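# Screw down all raised hub-cover screws, then release

## Task

Use the screwdriver to drive each raised screw on the hub cover fully flush; the tool runs only while its bit is pressed in. When all are down, release the screwdriver and move the gripper away from it.

## Robot and tools

Robot: two 6-joint arms, left_arm and right_arm, each with a parallel gripper. The fingers extend along the gripper's +z axis and close along its y axis. The reported hand point sits between the finger pads, roughly 1 cm short of the tips.

Frame: a single scene frame. Origin on the tabletop midway between the arms, +z up, +x out across the table, left_arm on the +y side. The names left and right are arm labels, not image sides. Printed hand positions are in metres with an orientation quaternion (w, x, y, z), and grow less exact the farther the arm reaches.

Row layout (used by execute_actions and move): one flat list of 14 numbers covering both arms, even if only one moves. First left_arm's six joint angles then its opening, then right_arm's six joints and opening. Joint order in every row and every per-joint result list: shoulder, elbow, waist, wrist pitch, wrist yaw, wrist roll. Joints are absolute target angles in radians (not offsets), as read in Joint positions. Stated ranges: shoulder 0.000 to 3.142, elbow 0.000 to 3.142, waist -2.618 to 3.054, wrist pitch -1.571 to 1.571, wrist yaw -1.571 to 1.571, wrist roll -2.094 to 2.094. Real stops may sit up to 0.036 rad either way; a target more than 0.036 beyond a stated end and beyond the current angle is rejected, and one past the real stop is clipped, shown as "joint sent to its limit" (absence of that line proves nothing). Opening is a scale from -1 (closed) to +1 (fully open, 0.094 m pad gap). Optionally 12 extra numbers in 0..1 may follow: stiffness multipliers for each joint, left six then right six, in the same joint order; they persist until changed.

execute_actions(actions): a list of actions; each action is a table of up to 15 rows, one row per 1/30 s control step, with the final row repeated to fill 15 steps. An empty list just returns the current state and images. Results also give joint readings at some steps; HELD with an arm label means part of that arm's row was held back.

move(target, speed, blocking): target is one 14-number row of absolute joint angles. All joints of both arms travel in sync, so hands follow curves. speed (0.01 to 2 rad/s, default 0.5) caps the joint with the longest travel; a path lasts between 0.5 and 10 s and is cut off at 10 s. Moves ignore obstacles and the other arm. Finger openings apply at the start. Faster moves and targets set deeper past a contact hit and press harder. The result adds a move: line with the ending (done, off_target, moving, held, fault), limits=held or limits=none, and each arm's joint farthest from its target. With blocking=false the reply comes after 0.5 s while motion continues; other moves and actions are refused until you call wait or stop.

wait(seconds): 0 to 10 s, arms hold their last command; a running move carries on, and the wait ends early when it finishes. stop(): brakes a running move (needs braking room; fingers keep going). zoom_image(camera, region): camera is cam_left_wrist or cam_right_wrist (each 616x616); region is [x0, y0, x1, y1] pixels from the top-left, at most 504 by 504. finished_scene(scene): ends the current scene, given its number; irreversible, and reports whether the task succeeded.

Motion limits: each step, a joint's command is kept within a fixed margin of its measured angle (waist 0.202, shoulder 0.258, elbow 0.238, wrist pitch 0.573, wrist yaw and roll 0.522 rad), and targets that would shift the hand over 70 mm are scaled back. So long moves need several actions, and an unfinished motion may not complete on its own: resend the remainder. Joint targets in a result shows what the joints are currently driven to; resend those values to hold still. "joint command not followed" means a clearance check altered some targets.

Gripping: grip_measured reports finger opening on the command scale (each gripper may be off by about 1 mm). To keep hold, command about 0.03 below grip_measured; smaller gaps grip more gently. Pads push about 50 to 62 N, less on thin parts, with a brief spike on first contact.

Torques are total drive output, with offsets, scale errors, friction and noise, so read loads cautiously. Motors warm while holding loads: MOTOR HOT from 75 °C, a 10 s arm stop at 90 °C, and at 100 °C the arm loses power and falls; these appear as OVER-TEMPERATURE FAULT lines.

Cautions: parts held may get brief tugs and loose items may be nudged. Avoid knocking anything out of the work area, dropping or slipping the tool, slamming, and heavy pushes. Keep the arms from colliding or pressing on each other. Press the bit onto a screw with moderate, controlled force, confirm each one is flush, then open the gripper and withdraw before ending the scene.

Each tool is called after ">>>" in YAML: its name, and indented under it one key for each argument.

## Session

I'll start by looking at the current state.

>>> execute_actions:
  actions: []

Scene clock: 0.00 s.
left_arm: end_effector_position=(+0.6419, +0.1988, +0.2092) grip_measured=+1.000 end_effector_quat_wxyz=(+0.598, -0.552, +0.445, -0.373) | right_arm: end_effector_position=(+0.2203, -0.0994, +0.1456) grip_measured=+1.000 end_effector_quat_wxyz=(+0.345, -0.263, +0.900, +0.029)
Joint names: [shoulder, elbow, waist, wrist pitch, wrist yaw, wrist roll]
Joint positions: left_arm=[ 2.346  1.715 -0.458  0.621 -0.797 -1.456  0.094] | right_arm=[ 0.844  0.691  0.832 -0.791  0.353  0.245  0.094]
Joint velocities: left_arm=[-0.007  0.012 -0.002  0.051 -0.037 -0.081  0.   ] | right_arm=[-0.022 -0.002 -0.007 -0.022  0.007 -0.022  0.   ]
Joint torques (N m, as the arm reports them, + toward a larger angle): no reading
Motor temperatures (°C, as the motors report them): left_arm=[27 29 28 28 30 27] | right_arm=[29 30 28 27 28 27]
Joint targets: left_arm=[2.344 1.719 -0.458 0.607 -0.797 -1.452] | right_arm=[0.838 0.694 0.832 -0.802 0.358 0.245]
Joint stiffness scale: left_arm=[1. 1. 1. 1. 1. 1.] | right_arm=[1. 1. 1. 1. 1. 1.]

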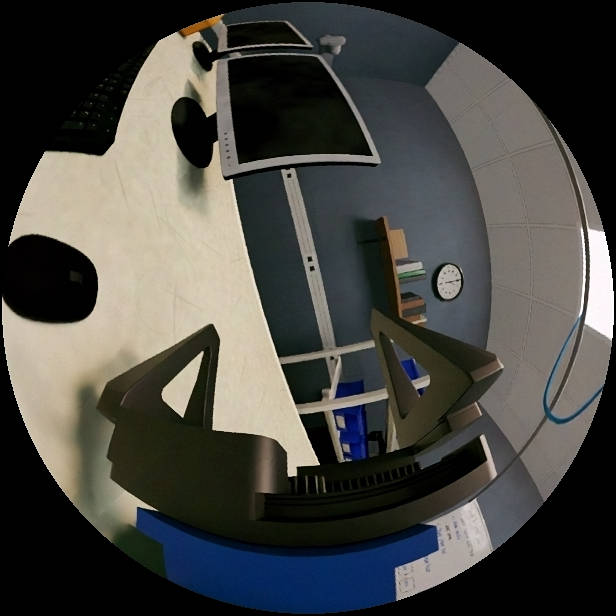

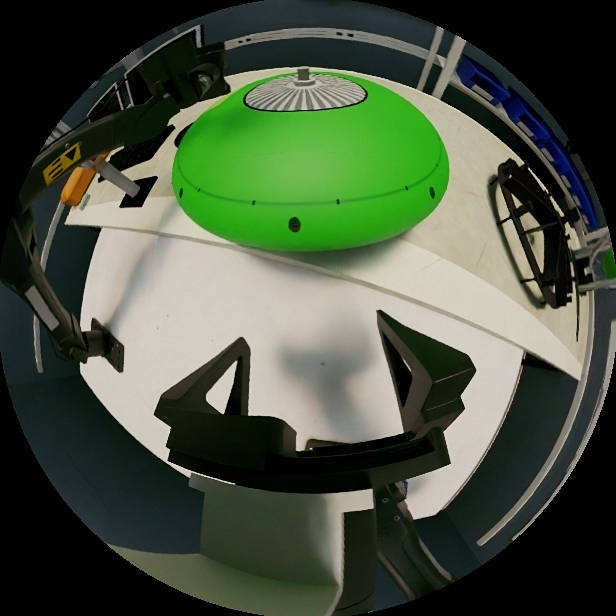

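>>> zoom_image:
  camera: "cam_right_wrist"
  region: [0, 0, 400, 300]

>>> zoom_image:
  camera: "cam_left_wrist"
  region: [316, 100, 616, 600]

Region (0, 0, 400, 300) of cam_right_wrist's 616x616 image, scaled by 1.260, with more detail than that image has; it fills the top 378 rows of this view, and the rest is white.

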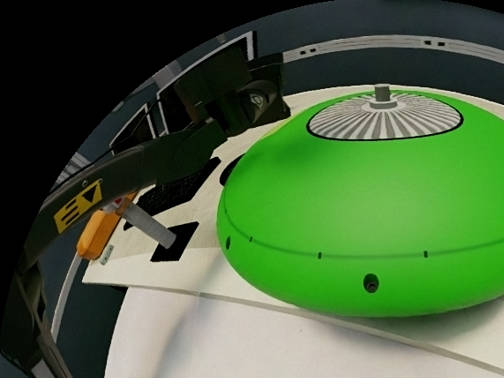

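Region (316, 100, 616, 600) of cam_left_wrist's 616x616 image, scaled by 1.008, with more detail than that image has; it fills the left 302 columns of this view, and the rest is white.

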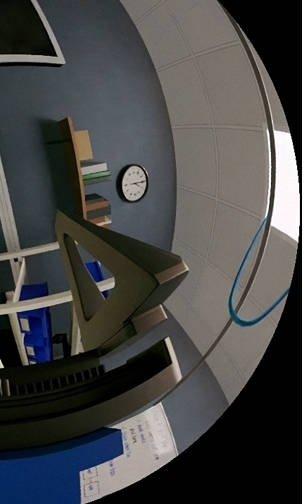

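>>> move:
  target: [2.344, 1.719, -0.458, 0.607, -0.797, -1.452, 1, 0.6, 0.7, 0.5, -0.1, 0, 0, 1]
  speed: 0.6

Scene clock: 4.37 s.
left_arm: end_effector_position=(+0.6419, +0.1988, +0.2092) grip_measured=+1.000 end_effector_quat_wxyz=(+0.598, -0.552, +0.445, -0.373) | right_arm: end_effector_position=(+0.2731, -0.0841, +0.3432) grip_measured=+1.000 end_effector_quat_wxyz=(+0.667, -0.209, +0.685, +0.209)
Joint names: [shoulder, elbow, waist, wrist pitch, wrist yaw, wrist roll]
Joint positions: left_arm=[ 2.346  1.715 -0.458  0.621 -0.797 -1.456  0.094] | right_arm=[ 0.622  0.691  0.508 -0.094  0.007  0.007  0.094]
Joint velocities: left_arm=[-0.002 -0.002 -0.007  0.037 -0.051  0.007  0.   ] | right_arm=[ 0.017 -0.002 -0.002  0.037  0.051 -0.051  0.   ]
Joint torques (N m, as the arm reports them, + toward a larger angle): left_arm=[-13.48   5.97   0.     1.51  -0.01   0.03] | right_arm=[-1.22 10.02 -0.73  2.24 -0.08 -0.06]
Motor temperatures (°C, as the motors report them): left_arm=[32 29 28 29 30 27] | right_arm=[29 31 28 28 28 27]
Joint targets: left_arm=[2.344 1.719 -0.458 0.607 -0.797 -1.452] | right_arm=[0.600 0.700 0.500 -0.100 -0.000 0.000]
Joint stiffness scale: left_arm=[1. 1. 1. 1. 1. 1.] | right_arm=[1. 1. 1. 1. 1. 1.]
move: off_target (right_arm); limits=none; left_arm: farthest joint: the wrist pitch, 0.014 radians from its target (0.014 radians at the start); right_arm: farthest joint: the shoulder, 0.022 radians from its target (0.244 radians at the start)

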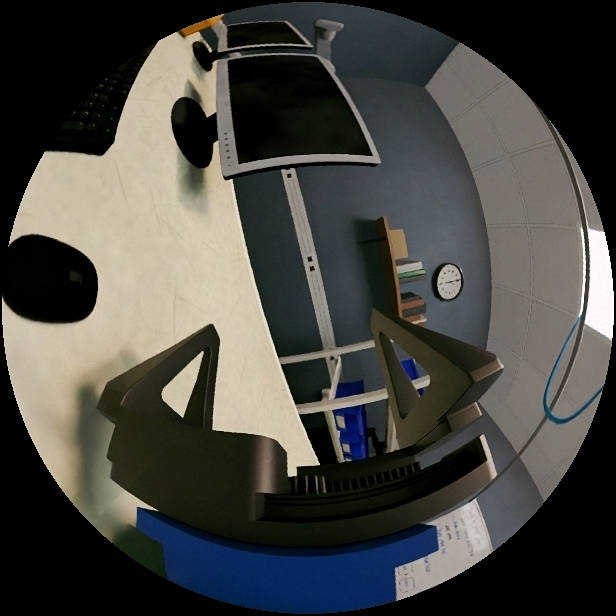

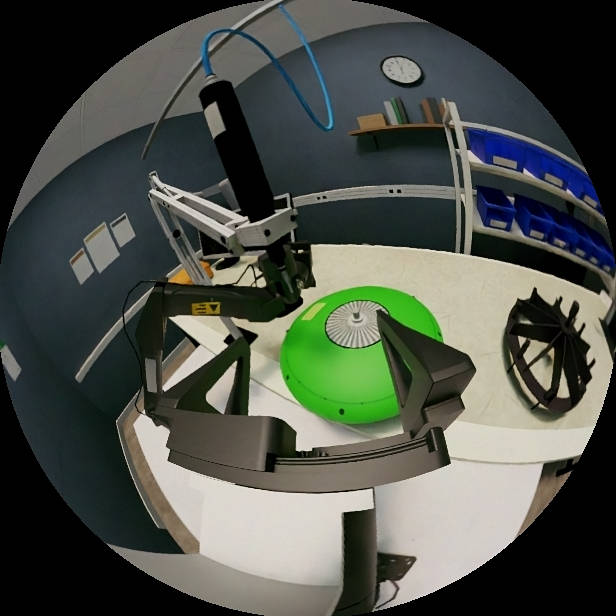

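>>> zoom_image:
  camera: "cam_right_wrist"
  region: [130, 150, 450, 430]

Region (130, 150, 450, 430) of cam_right_wrist's 616x616 image, scaled by 1.575, with more detail than that image has; it fills the top 441 rows of this view, and the rest is white.

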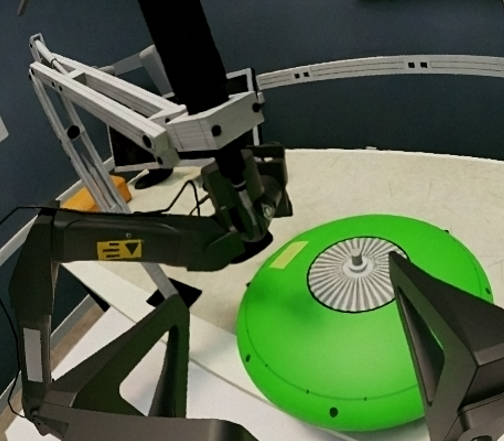

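>>> move:
  target: [1.2, 0.55, -0.458, 0.65, -0.797, -1.452, 1, 0.6, 0.7, 0.5, -0.1, 0, 0, 1]
  speed: 0.7

>>> move:
  target: [0.6, 0.7, -0.6, -0.1, 0, 0, 1, 0.6, 0.7, 0.5, -0.1, 0, 0, 1]
  speed: 0.9

Scene clock: 7.50 s.
left_arm: end_effector_position=(+0.3939, +0.3223, +0.2654) grip_measured=+1.000 end_effector_quat_wxyz=(+0.599, -0.552, +0.443, -0.375) | right_arm: end_effector_position=(+0.2731, -0.0840, +0.3446) grip_measured=+1.000 end_effector_quat_wxyz=(+0.669, -0.209, +0.683, +0.209)
Joint names: [shoulder, elbow, waist, wrist pitch, wrist yaw, wrist roll]
Joint positions: left_arm=[ 1.222  0.57  -0.458  0.649 -0.797 -1.456  0.094] | right_arm=[ 0.622  0.691  0.508 -0.088  0.006  0.007  0.094]
Joint velocities: left_arm=[-0.007  0.007 -0.002 -0.066 -0.051 -0.081  0.   ] | right_arm=[ 0.012  0.002  0.007 -0.066  0.051 -0.022  0.   ]
Joint torques (N m, as the arm reports them, + toward a larger angle): left_arm=[-5.29  4.33 -0.06  1.67 -0.04  0.02] | right_arm=[-1.23 10.12 -0.66  2.17 -0.05 -0.03]
Motor temperatures (°C, as the motors report them): left_arm=[33 30 28 30 30 27] | right_arm=[29 32 28 28 28 27]
Joint targets: left_arm=[1.200 0.550 -0.458 0.650 -0.797 -1.452] | right_arm=[0.600 0.700 0.500 -0.100 0.000 -0.000]
Joint stiffness scale: left_arm=[1. 1. 1. 1. 1. 1.] | right_arm=[1. 1. 1. 1. 1. 1.]
move: off_target (left_arm, right_arm); limits=none; left_arm: farthest joint: the shoulder, 0.022 radians from its target (1.146 radians at the start); right_arm: farthest joint: the shoulder, 0.022 radians from its target (0.022 radians at the start)

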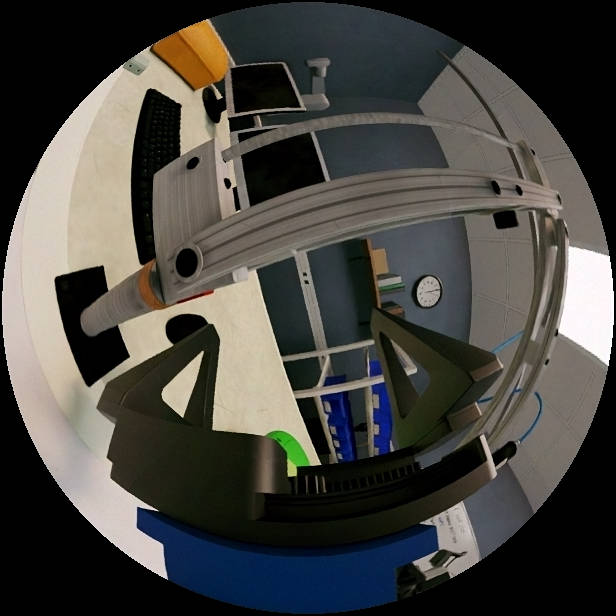

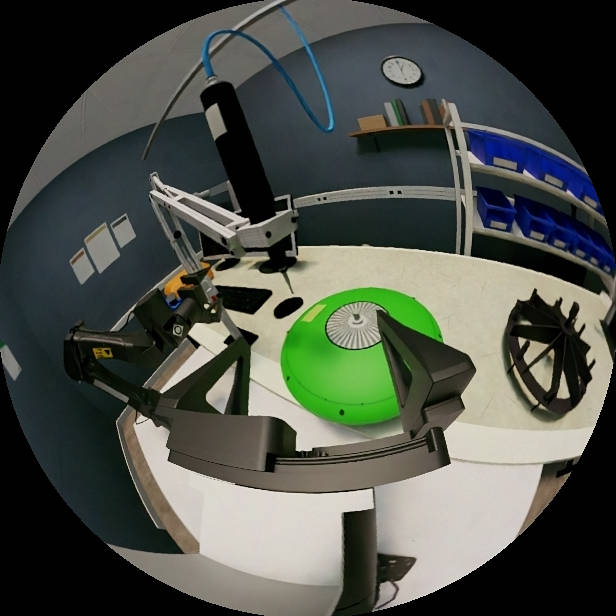

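Scene clock: 10.03 s.
left_arm: end_effector_position=(+0.2641, +0.2022, +0.3396) grip_measured=+1.000 end_effector_quat_wxyz=(+0.669, +0.205, +0.685, -0.205) | right_arm: end_effector_position=(+0.2731, -0.0840, +0.3458) grip_measured=+1.000 end_effector_quat_wxyz=(+0.670, -0.208, +0.681, +0.210)
Joint names: [shoulder, elbow, waist, wrist pitch, wrist yaw, wrist roll]
Joint positions: left_arm=[ 0.622  0.673 -0.59  -0.073 -0.007 -0.007  0.094] | right_arm=[ 0.622  0.691  0.508 -0.083  0.006  0.007  0.094]
Joint velocities: left_arm=[-0.017 -0.012  0.002 -0.022  0.081  0.022  0.   ] | right_arm=[-0.022  0.007 -0.022  0.007 -0.007 -0.037  0.   ]
Joint torques (N m, as the arm reports them, + toward a larger angle): left_arm=[-1.08  7.69 -0.84  1.61  0.05  0.05] | right_arm=[-1.16 10.07 -0.69  2.13 -0.07 -0.07]
Motor temperatures (°C, as the motors report them): left_arm=[33 30 28 30 30 27] | right_arm=[29 32 28 29 28 27]
Joint targets: left_arm=[0.600 0.700 -0.600 -0.100 -0.000 0.000] | right_arm=[0.600 0.700 0.500 -0.100 0.000 0.000]
Joint stiffness scale: left_arm=[1. 1. 1. 1. 1. 1.] | right_arm=[1. 1. 1. 1. 1. 1.]
move: off_target (left_arm, right_arm); limits=none; left_arm: farthest joint: the elbow, 0.027 radians from its target (0.130 radians at the start); right_arm: farthest joint: the shoulder, 0.022 radians from its target (0.022 radians at the start)

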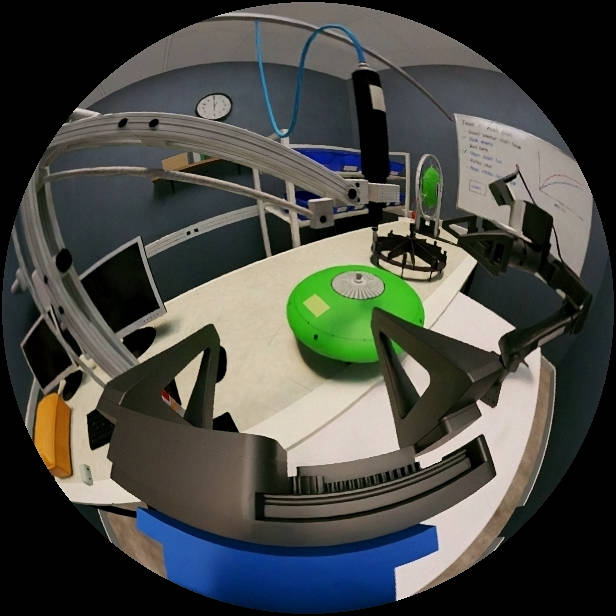

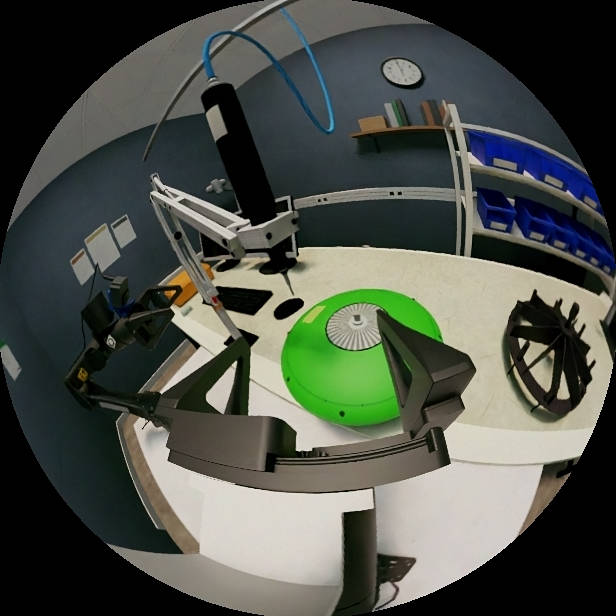

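>>> move:
  target: [0.6, 0.7, -0.6, -0.1, 0, 0, 1, 0.6, 0.75, 0.15, -0.5, 0, 0, 1]
  speed: 0.8

>>> move:
  target: [0.6, 0.7, -0.6, -0.1, 0, 0, 1, 1.762, 2.058, 0.15, -1.296, 0, 0, 1]
  speed: 0.8

Scene clock: 12.63 s.
left_arm: end_effector_position=(+0.2640, +0.2022, +0.3395) grip_measured=+1.000 end_effector_quat_wxyz=(+0.669, +0.205, +0.685, -0.205) | right_arm: end_effector_position=(+0.2964, -0.1815, +0.2663) grip_measured=+1.000 end_effector_quat_wxyz=(+0.558, -0.102, +0.820, +0.073)
Joint names: [shoulder, elbow, waist, wrist pitch, wrist yaw, wrist roll]
Joint positions: left_arm=[ 0.622  0.673 -0.59  -0.073 -0.007 -0.006  0.094] | right_arm=[ 0.622  0.725  0.158 -0.477  0.002  0.007  0.094]
Joint velocities: left_arm=[ 0.012 -0.002  0.007 -0.007 -0.037 -0.037  0.   ] | right_arm=[ 0.002 -0.022  0.002  0.022 -0.066 -0.125  0.   ]
Joint torques (N m, as the arm reports them, + toward a larger angle): left_arm=[-1.13  7.76 -0.84  1.62  0.04  0.06] | right_arm=[-1.19 11.47 -0.69  2.01 -0.03 -0.07]
Motor temperatures (°C, as the motors report them): left_arm=[32 31 28 31 30 27] | right_arm=[29 33 28 29 28 27]
Joint targets: left_arm=[0.600 0.700 -0.600 -0.100 0.000 -0.000] | right_arm=[0.600 0.750 0.150 -0.500 0.000 -0.000]
Joint stiffness scale: left_arm=[1. 1. 1. 1. 1. 1.] | right_arm=[1. 1. 1. 1. 1. 1.]
move: off_target (left_arm, right_arm); limits=none; left_arm: farthest joint: the elbow, 0.027 radians from its target (0.027 radians at the start); right_arm: farthest joint: the elbow, 0.025 radians from its target (0.059 radians at the start)

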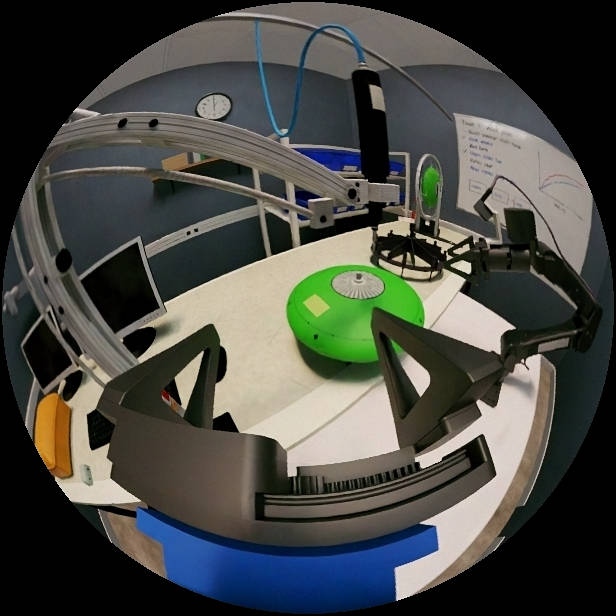

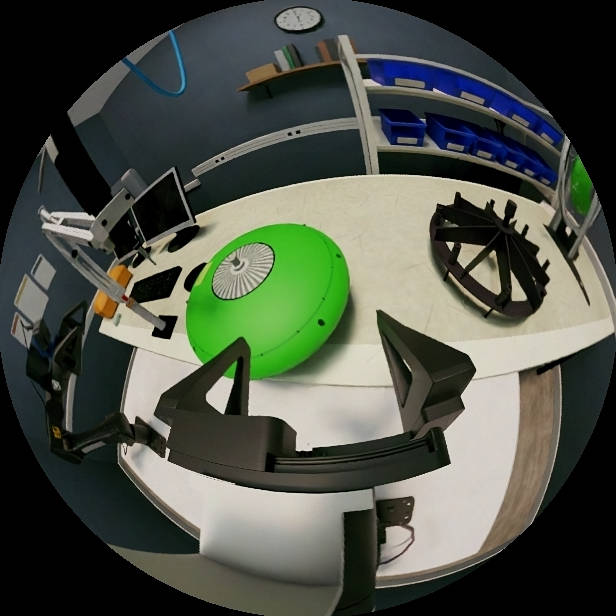

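Scene clock: 15.13 s.
left_arm: end_effector_position=(+0.2640, +0.2022, +0.3395) grip_measured=+1.000 end_effector_quat_wxyz=(+0.669, +0.205, +0.685, -0.205) | right_arm: end_effector_position=(+0.4385, -0.1443, +0.2916) grip_measured=+1.000 end_effector_quat_wxyz=(+0.276, -0.119, +0.953, +0.035)
Joint names: [shoulder, elbow, waist, wrist pitch, wrist yaw, wrist roll]
Joint positions: left_arm=[ 0.622  0.673 -0.59  -0.073 -0.007 -0.006  0.094] | right_arm=[ 1.756  2.027  0.158 -1.278  0.002  0.006  0.094]
Joint velocities: left_arm=[-0.002  0.012 -0.007 -0.11  -0.037  0.037  0.   ] | right_arm=[-0.017  0.007 -0.007  0.095  0.007  0.007  0.   ]
Joint torques (N m, as the arm reports them, + toward a larger angle): left_arm=[-1.13  7.78 -0.81  1.63  0.05  0.04] | right_arm=[-8.24 10.8  -0.75  1.38 -0.01 -0.04]
Motor temperatures (°C, as the motors report them): left_arm=[32 31 28 31 30 27] | right_arm=[30 33 28 29 28 27]
Joint targets: left_arm=[0.600 0.700 -0.600 -0.100 0.000 -0.000] | right_arm=[1.762 2.058 0.150 -1.296 0.000 0.000]
Joint stiffness scale: left_arm=[1. 1. 1. 1. 1. 1.] | right_arm=[1. 1. 1. 1. 1. 1.]
move: off_target (left_arm, right_arm); limits=none; left_arm: farthest joint: the elbow, 0.027 radians from its target (0.027 radians at the start); right_arm: farthest joint: the elbow, 0.031 radians from its target (1.333 radians at the start)

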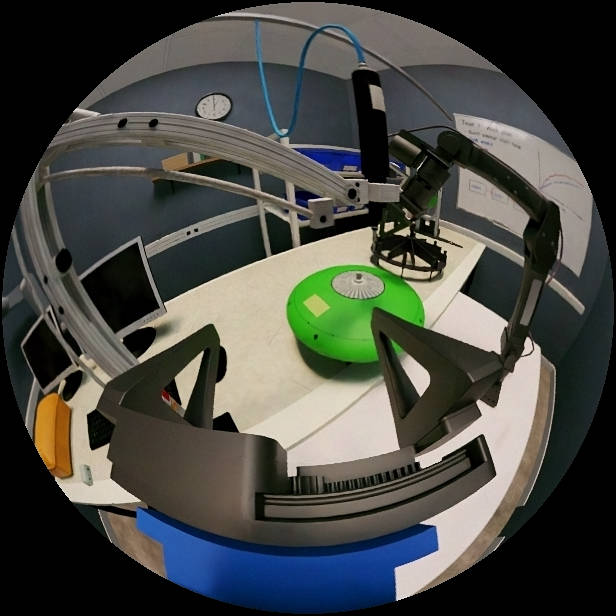

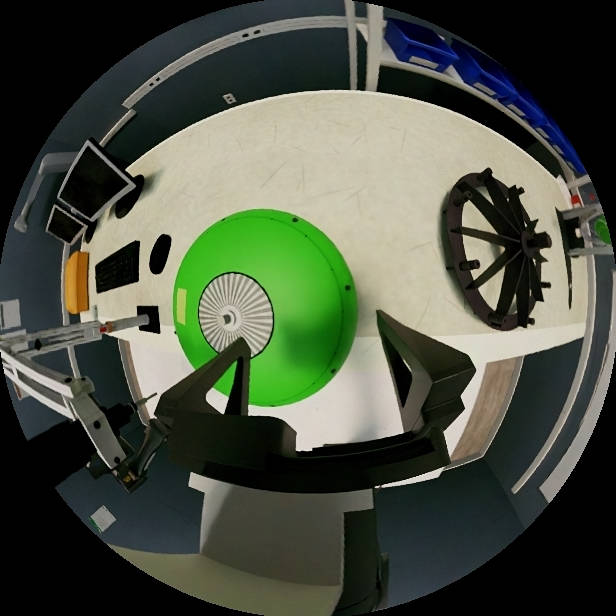

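>>> zoom_image:
  camera: "cam_right_wrist"
  region: [160, 195, 380, 415]

Region (160, 195, 380, 415) of cam_right_wrist's 616x616 image, scaled by 2.291, with more detail than that image has.

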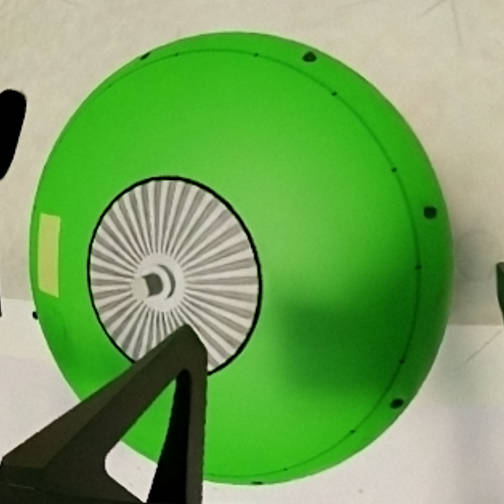

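>>> zoom_image:
  camera: "cam_right_wrist"
  region: [320, 270, 370, 390]

>>> zoom_image:
  camera: "cam_left_wrist"
  region: [280, 170, 440, 370]

Region (320, 270, 370, 390) of cam_right_wrist's 616x616 image, scaled by 4.200, with more detail than that image has; it fills the left 210 columns of this view, and the rest is white.

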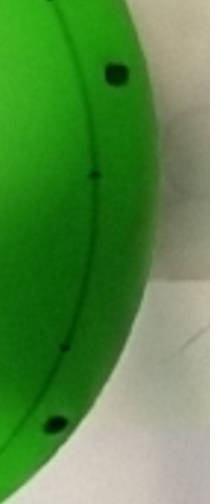

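Region (280, 170, 440, 370) of cam_left_wrist's 616x616 image, scaled by 2.520, with more detail than that image has; it fills the left 403 columns of this view, and the rest is white.

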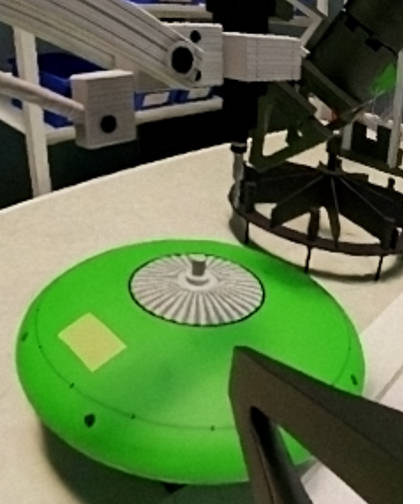

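>>> move:
  target: [0.6, 0.7, -0.6, -0.1, 0, 0, 1, 1.762, 2.0, -0.231, -1.4, 0, 1.4, 1]
  speed: 1.2

Scene clock: 19.33 s.
left_arm: end_effector_position=(+0.2640, +0.2022, +0.3395) grip_measured=+1.000 end_effector_quat_wxyz=(+0.669, +0.205, +0.685, -0.205) | right_arm: end_effector_position=(+0.4274, -0.3018, +0.2793) grip_measured=+1.000 end_effector_quat_wxyz=(+0.185, +0.672, +0.704, +0.136)
Joint names: [shoulder, elbow, waist, wrist pitch, wrist yaw, wrist roll]
Joint positions: left_arm=[ 0.622  0.673 -0.59  -0.073 -0.007 -0.006  0.094] | right_arm=[ 1.756  2.027 -0.226 -1.379  0.     1.396  0.094]
Joint velocities: left_arm=[ 0.002  0.007 -0.007 -0.022 -0.051  0.037  0.   ] | right_arm=[-0.007 -0.002 -0.002 -0.007  0.037  0.007  0.   ]
Joint torques (N m, as the arm reports them, + toward a larger angle): left_arm=[-1.1   7.72 -0.86  1.62  0.05  0.06] | right_arm=[-8.21  5.28 -0.44  1.12  0.01  0.08]
Motor temperatures (°C, as the motors report them): left_arm=[31 32 28 32 30 27] | right_arm=[31 33 28 29 28 27]
Joint targets: left_arm=[0.600 0.700 -0.600 -0.100 -0.000 0.000] | right_arm=[1.762 2.000 -0.231 -1.400 -0.000 1.400]
Joint stiffness scale: left_arm=[1. 1. 1. 1. 1. 1.] | right_arm=[1. 1. 1. 1. 1. 1.]
move: off_target (left_arm, right_arm); limits=none; left_arm: farthest joint: the elbow, 0.027 radians from its target (0.027 radians at the start); right_arm: farthest joint: the elbow, 0.027 radians from its target (0.027 radians at the start)

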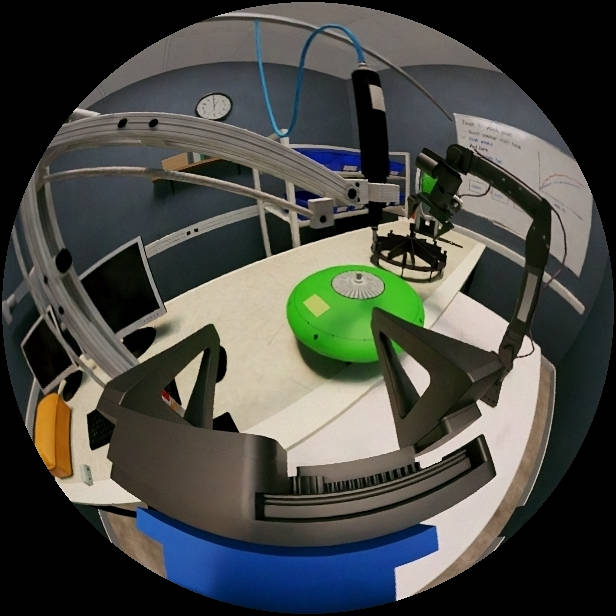

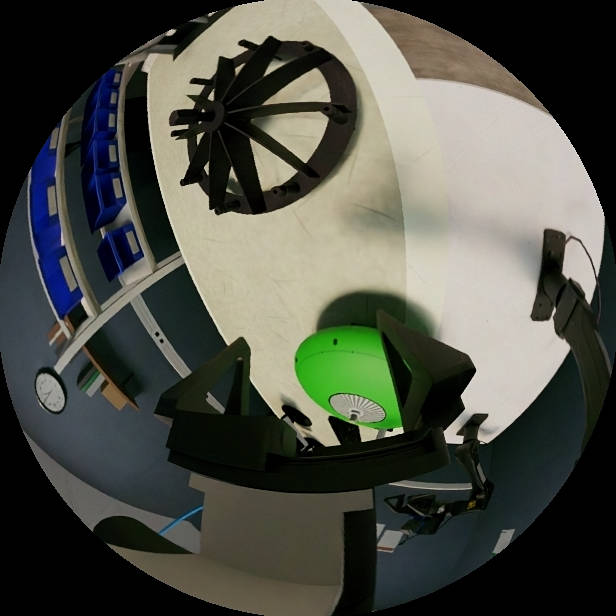

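>>> move:
  target: [1.296, 0.884, -0.65, -0.538, 0, 0, 1, 1.899, 1.527, -0.5, -1.199, -0.6, -1.57, 1]
  speed: 1.5

Scene clock: 23.13 s.
left_arm: end_effector_position=(+0.2901, +0.1644, +0.1235) grip_measured=+1.000 end_effector_quat_wxyz=(+0.294, +0.297, +0.903, -0.096) | right_arm: end_effector_position=(+0.4003, -0.2979, +0.1262) grip_measured=+1.000 end_effector_quat_wxyz=(+0.247, -0.532, +0.796, +0.149)
Joint names: [shoulder, elbow, waist, wrist pitch, wrist yaw, wrist roll]
Joint positions: left_arm=[ 1.282  0.854 -0.64  -0.515 -0.007 -0.006  0.094] | right_arm=[ 1.884  1.545 -0.493 -1.202 -0.584 -1.563  0.094]
Joint velocities: left_arm=[-0.007  0.007 -0.002 -0.007 -0.066  0.037  0.   ] | right_arm=[-0.017  0.007  0.002  0.037 -0.081  0.022  0.   ]
Joint torques (N m, as the arm reports them, + toward a larger angle): left_arm=[-3.08  7.68 -0.84  1.01  0.03  0.05] | right_arm=[-8.98  6.34 -0.65  0.53 -0.41 -0.07]
Motor temperatures (°C, as the motors report them): left_arm=[31 33 28 32 30 27] | right_arm=[31 33 28 29 28 27]
Joint targets: left_arm=[1.296 0.884 -0.650 -0.538 -0.000 -0.000] | right_arm=[1.899 1.527 -0.500 -1.199 -0.600 -1.570]
Joint stiffness scale: left_arm=[1. 1. 1. 1. 1. 1.] | right_arm=[1. 1. 1. 1. 1. 1.]
move: off_target (left_arm); limits=none; left_arm: farthest joint: the elbow, 0.030 radians from its target (0.211 radians at the start); right_arm: farthest joint: the elbow, 0.018 radians from its target (0.500 radians at the start)

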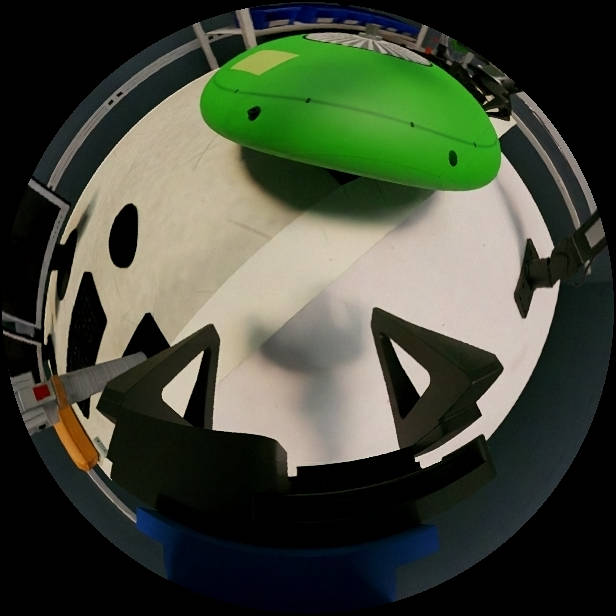

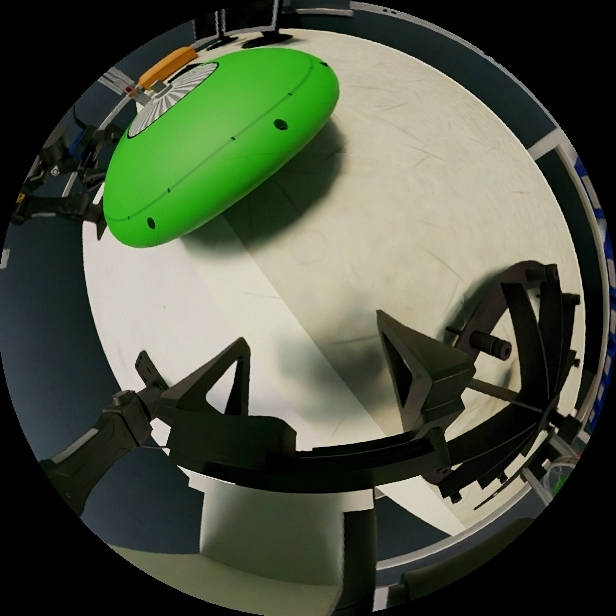

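>>> zoom_image:
  camera: "cam_left_wrist"
  region: [225, 90, 285, 140]

>>> zoom_image:
  camera: "cam_left_wrist"
  region: [425, 130, 485, 180]

>>> zoom_image:
  camera: "cam_right_wrist"
  region: [250, 50, 345, 145]

>>> zoom_image:
  camera: "cam_right_wrist"
  region: [120, 195, 180, 245]

Region (225, 90, 285, 140) of cam_left_wrist's 616x616 image, scaled by 8.400, with more detail than that image has.

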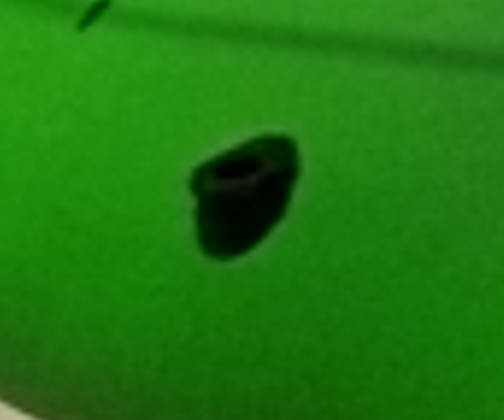

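Region (425, 130, 485, 180) of cam_left_wrist's 616x616 image, scaled by 8.400, with more detail than that image has.

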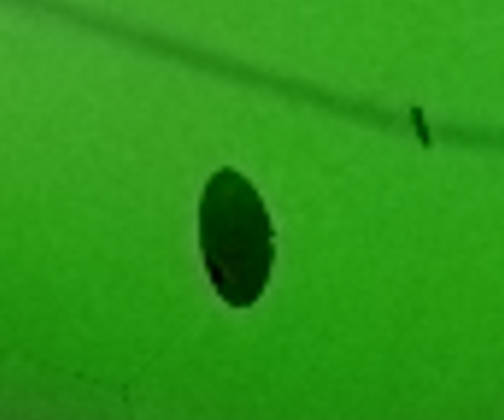

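Region (250, 50, 345, 145) of cam_right_wrist's 616x616 image, scaled by 5.305, with more detail than that image has.

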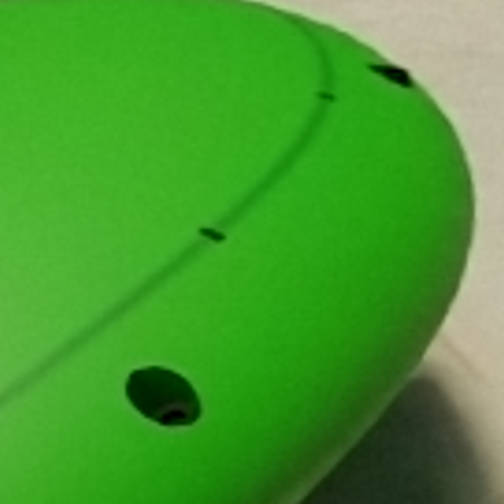

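Region (120, 195, 180, 245) of cam_right_wrist's 616x616 image, scaled by 8.400, with more detail than that image has.

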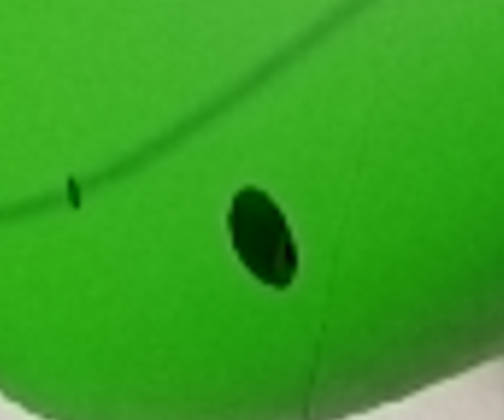

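>>> move:
  target: [1.296, 0.884, -0.36, -0.4, 0, 0.8, 1, 0.838, 0.694, -0.4, -0.8, 0, 0, 1]
  speed: 1.2

>>> move:
  target: [1.957, 1.40, -0.36, -0.018, 0, 0.8, 1, 0.838, 0.694, 0.6, -0.8, 0.1, 0, 1]
  speed: 0.8

Scene clock: 27.67 s.
left_arm: end_effector_position=(+0.3535, +0.2366, +0.1405) grip_measured=+1.000 end_effector_quat_wxyz=(+0.352, +0.514, +0.779, +0.078) | right_arm: end_effector_position=(+0.2642, -0.3238, +0.1397) grip_measured=+1.000 end_effector_quat_wxyz=(+0.303, +0.144, +0.941, -0.045)
Joint names: [shoulder, elbow, waist, wrist pitch, wrist yaw, wrist roll]
Joint positions: left_arm=[ 1.282  0.854 -0.369 -0.406 -0.007  0.795  0.094] | right_arm=[ 0.862  0.712 -0.408 -0.799 -0.008 -0.005  0.094]
Joint velocities: left_arm=[-0.007  0.017 -0.002 -0.051 -0.007 -0.037  0.   ] | right_arm=[ 0.002  0.012  0.002  0.007  0.007 -0.037  0.   ]
Joint torques (N m, as the arm reports them, + toward a larger angle): left_arm=[-3.15  7.79  0.74  1.5   0.05  0.05] | right_arm=[-2.92  7.31  0.69  1.69  0.06  0.02]
Motor temperatures (°C, as the motors report them): left_arm=[30 33 28 32 30 27] | right_arm=[32 33 28 29 28 27]
Joint targets: left_arm=[1.296 0.884 -0.360 -0.400 -0.000 0.800] | right_arm=[0.838 0.694 -0.400 -0.800 -0.000 0.000]
Joint stiffness scale: left_arm=[1. 1. 1. 1. 1. 1.] | right_arm=[1. 1. 1. 1. 1. 1.]
move: off_target (left_arm, right_arm); limits=none; left_arm: farthest joint: the elbow, 0.030 radians from its target (0.030 radians at the start); right_arm: farthest joint: the shoulder, 0.024 radians from its target (1.046 radians at the start)

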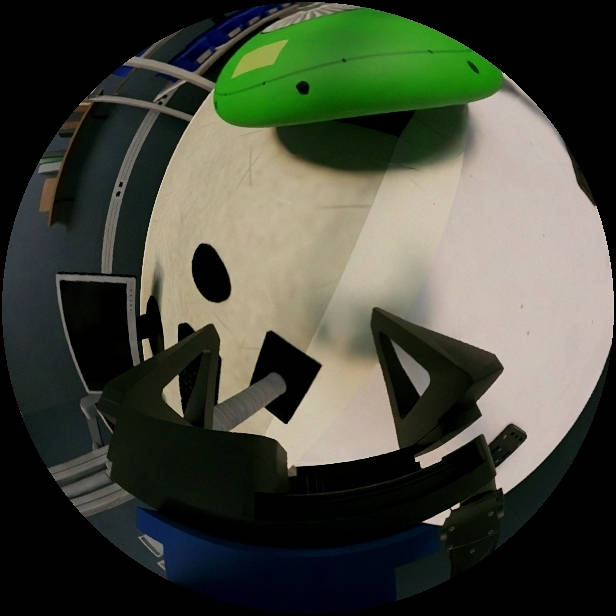

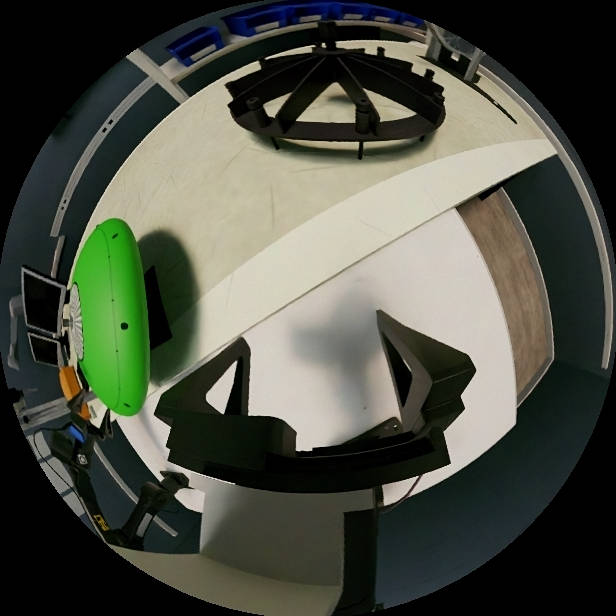

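Scene clock: 29.67 s.
left_arm: end_effector_position=(+0.5397, +0.1636, +0.1393) grip_measured=+1.000 end_effector_quat_wxyz=(+0.454, +0.488, +0.739, +0.100) | right_arm: end_effector_position=(+0.2291, -0.1079, +0.1407) grip_measured=+1.000 end_effector_quat_wxyz=(+0.304, -0.310, +0.899, +0.062)
Joint names: [shoulder, elbow, waist, wrist pitch, wrist yaw, wrist roll]
Joint positions: left_arm=[ 1.947  1.368 -0.369 -0.023 -0.007  0.796  0.094] | right_arm=[ 0.862  0.712  0.592 -0.796  0.092 -0.005  0.094]
Joint velocities: left_arm=[-0.007  0.017  0.012  0.022  0.022 -0.125  0.   ] | right_arm=[-0.002 -0.007 -0.032  0.007 -0.007  0.007  0.   ]
Joint torques (N m, as the arm reports them, + toward a larger angle): left_arm=[-9.61  7.98  0.82  1.75  0.05  0.03] | right_arm=[-2.83  7.33  0.54  1.63  0.11  0.07]
Motor temperatures (°C, as the motors report them): left_arm=[31 34 28 32 30 27] | right_arm=[31 33 28 29 28 27]
Joint targets: left_arm=[1.957 1.400 -0.360 -0.018 -0.000 0.800] | right_arm=[0.838 0.694 0.600 -0.800 0.100 0.000]
Joint stiffness scale: left_arm=[1. 1. 1. 1. 1. 1.] | right_arm=[1. 1. 1. 1. 1. 1.]
move: off_target (left_arm, right_arm); limits=none; left_arm: farthest joint: the elbow, 0.032 radians from its target (0.546 radians at the start); right_arm: farthest joint: the shoulder, 0.024 radians from its target (0.024 radians at the start)

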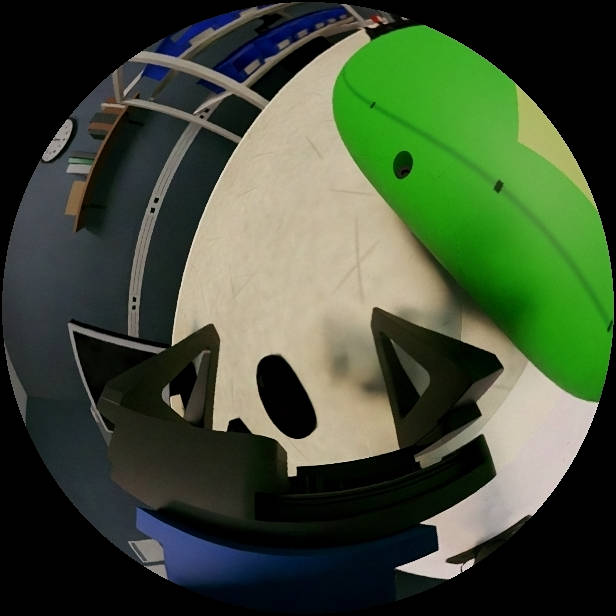

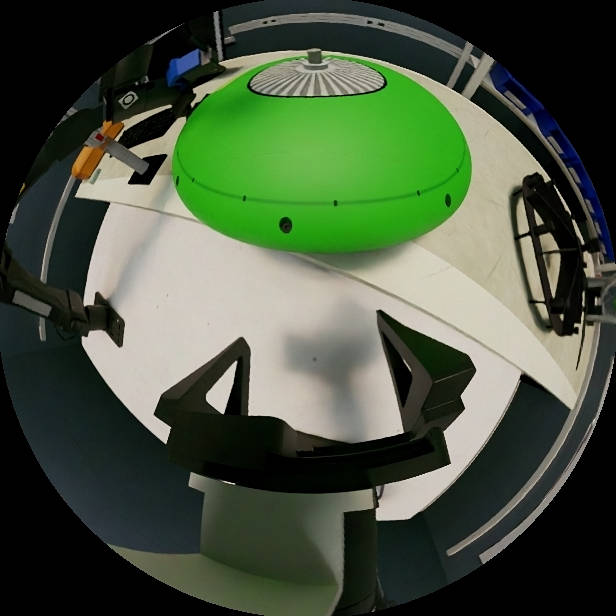

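>>> zoom_image:
  camera: "cam_right_wrist"
  region: [255, 200, 315, 250]

>>> move:
  target: [2.271, 1.885, -0.36, -0.035, 0.3, 0.8, 1, 0.838, 0.694, 0.6, -0.8, 0.1, 0, 1]
  speed: 0.7

Region (255, 200, 315, 250) of cam_right_wrist's 616x616 image, scaled by 8.400, with more detail than that image has.

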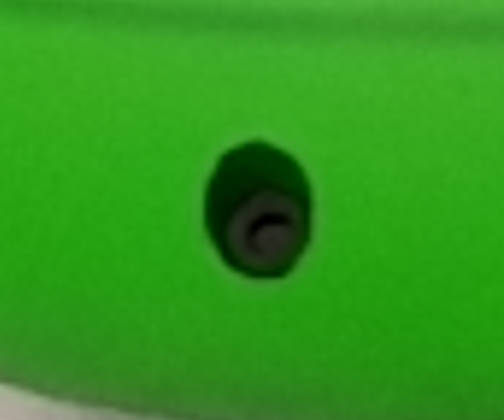

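Scene clock: 31.50 s.
left_arm: end_effector_position=(+0.6103, +0.0799, +0.1837) grip_measured=+1.000 end_effector_quat_wxyz=(+0.551, +0.524, +0.649, -0.006) | right_arm: end_effector_position=(+0.2293, -0.1079, +0.1408) grip_measured=+1.000 end_effector_quat_wxyz=(+0.304, -0.310, +0.899, +0.062)
Joint names: [shoulder, elbow, waist, wrist pitch, wrist yaw, wrist roll]
Joint positions: left_arm=[ 2.256  1.854 -0.369 -0.021  0.29   0.796  0.094] | right_arm=[ 0.862  0.712  0.592 -0.796  0.092 -0.005  0.094]
Joint velocities: left_arm=[ 0.007 -0.002  0.012  0.081 -0.007 -0.037  0.   ] | right_arm=[-0.002 -0.002  0.002 -0.051 -0.051  0.066  0.   ]
Joint torques (N m, as the arm reports them, + toward a larger angle): left_arm=[-11.95   8.19   0.82   1.65   0.13   0.01] | right_arm=[-2.84  7.25  0.49  1.62  0.11  0.03]
Motor temperatures (°C, as the motors report them): left_arm=[32 34 28 32 30 27] | right_arm=[31 33 28 29 28 27]
Joint targets: left_arm=[2.271 1.885 -0.360 -0.035 0.300 0.800] | right_arm=[0.838 0.694 0.600 -0.800 0.100 -0.000]
Joint stiffness scale: left_arm=[1. 1. 1. 1. 1. 1.] | right_arm=[1. 1. 1. 1. 1. 1.]
move: off_target (left_arm, right_arm); limits=none; left_arm: farthest joint: the elbow, 0.031 radians from its target (0.517 radians at the start); right_arm: farthest joint: the shoulder, 0.024 radians from its target (0.024 radians at the start)

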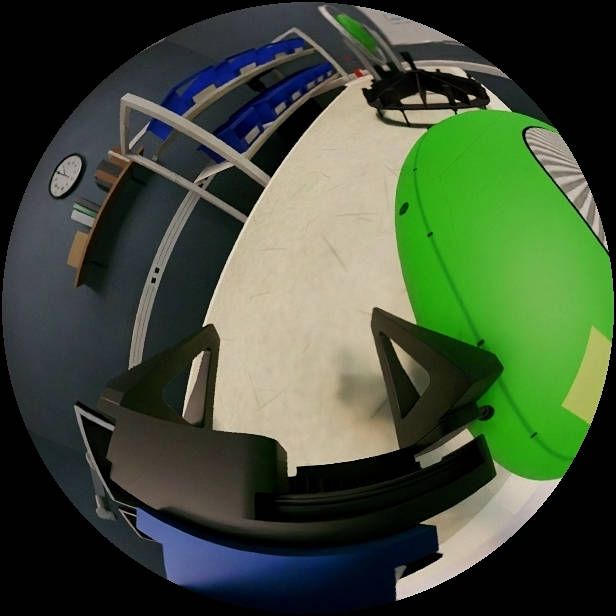

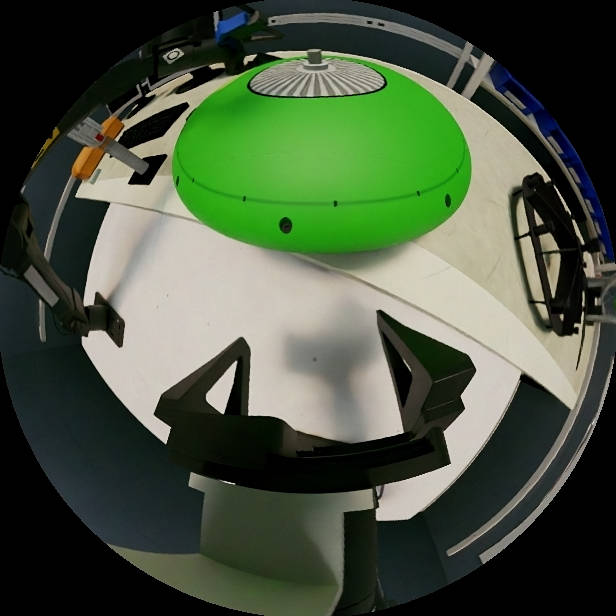

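>>> zoom_image:
  camera: "cam_left_wrist"
  region: [375, 130, 475, 240]

>>> zoom_image:
  camera: "cam_left_wrist"
  region: [460, 390, 520, 440]

Region (375, 130, 475, 240) of cam_left_wrist's 616x616 image, scaled by 4.582, with more detail than that image has; it fills the left 458 columns of this view, and the rest is white.

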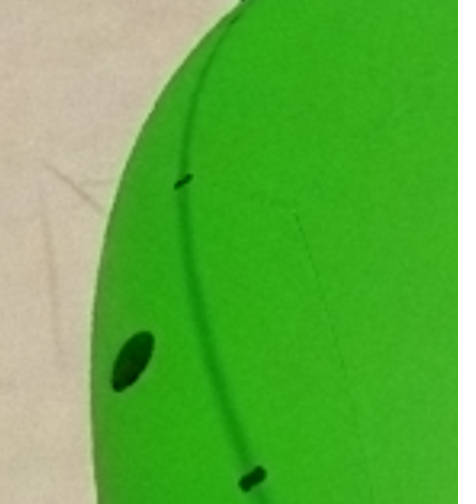

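Region (460, 390, 520, 440) of cam_left_wrist's 616x616 image, scaled by 8.400, with more detail than that image has.

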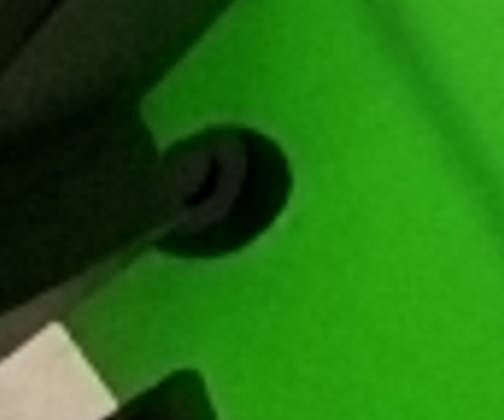

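>>> move:
  target: [1.296, 0.884, -0.36, -0.2, -0.1, 0.4, 1, 0.6, 0.6, 0.55, -0.5, 0, 0, 1]
  speed: 0.9

Scene clock: 34.87 s.
left_arm: end_effector_position=(+0.4042, +0.2335, +0.1932) grip_measured=+1.000 end_effector_quat_wxyz=(+0.470, +0.316, +0.823, +0.050) | right_arm: end_effector_position=(+0.2445, -0.0873, +0.2120) grip_measured=+1.000 end_effector_quat_wxyz=(+0.483, -0.278, +0.814, +0.161)
Joint names: [shoulder, elbow, waist, wrist pitch, wrist yaw, wrist roll]
Joint positions: left_arm=[ 1.316  0.903 -0.369 -0.176 -0.094  0.409  0.094] | right_arm=[ 0.626  0.619  0.558 -0.495  0.006 -0.004  0.094]
Joint velocities: left_arm=[ 0.002  0.002  0.017 -0.095 -0.037 -0.037  0.   ] | right_arm=[-0.007  0.007 -0.012 -0.022 -0.051  0.037  0.   ]
Joint torques (N m, as the arm reports them, + toward a larger angle): left_arm=[-6.34  4.86  0.8   1.45 -0.11 -0.11] | right_arm=[-1.56  7.5  -0.64  2.14 -0.07  0.04]
Motor temperatures (°C, as the motors report them): left_arm=[33 34 28 33 30 27] | right_arm=[31 33 28 29 28 27]
Joint targets: left_arm=[1.296 0.884 -0.360 -0.200 -0.100 0.400] | right_arm=[0.600 0.600 0.550 -0.500 0.000 -0.000]
Joint stiffness scale: left_arm=[1. 1. 1. 1. 1. 1.] | right_arm=[1. 1. 1. 1. 1. 1.]
move: off_target (left_arm, right_arm); limits=none; left_arm: farthest joint: the wrist pitch, 0.024 radians from its target (0.179 radians at the start); right_arm: farthest joint: the shoulder, 0.026 radians from its target (0.262 radians at the start)

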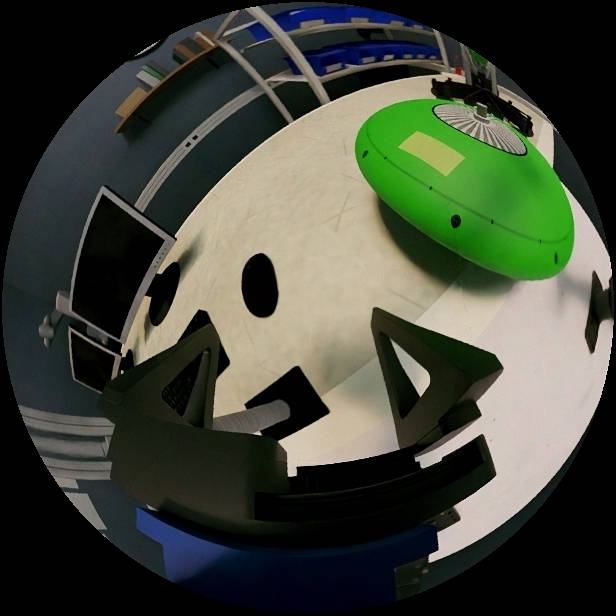

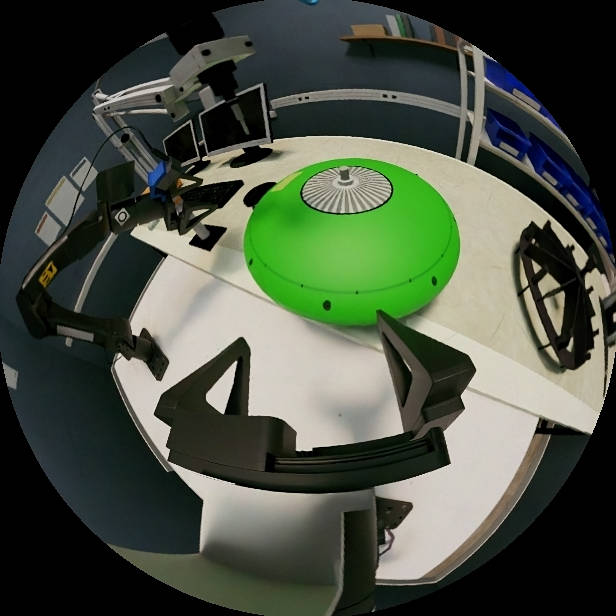

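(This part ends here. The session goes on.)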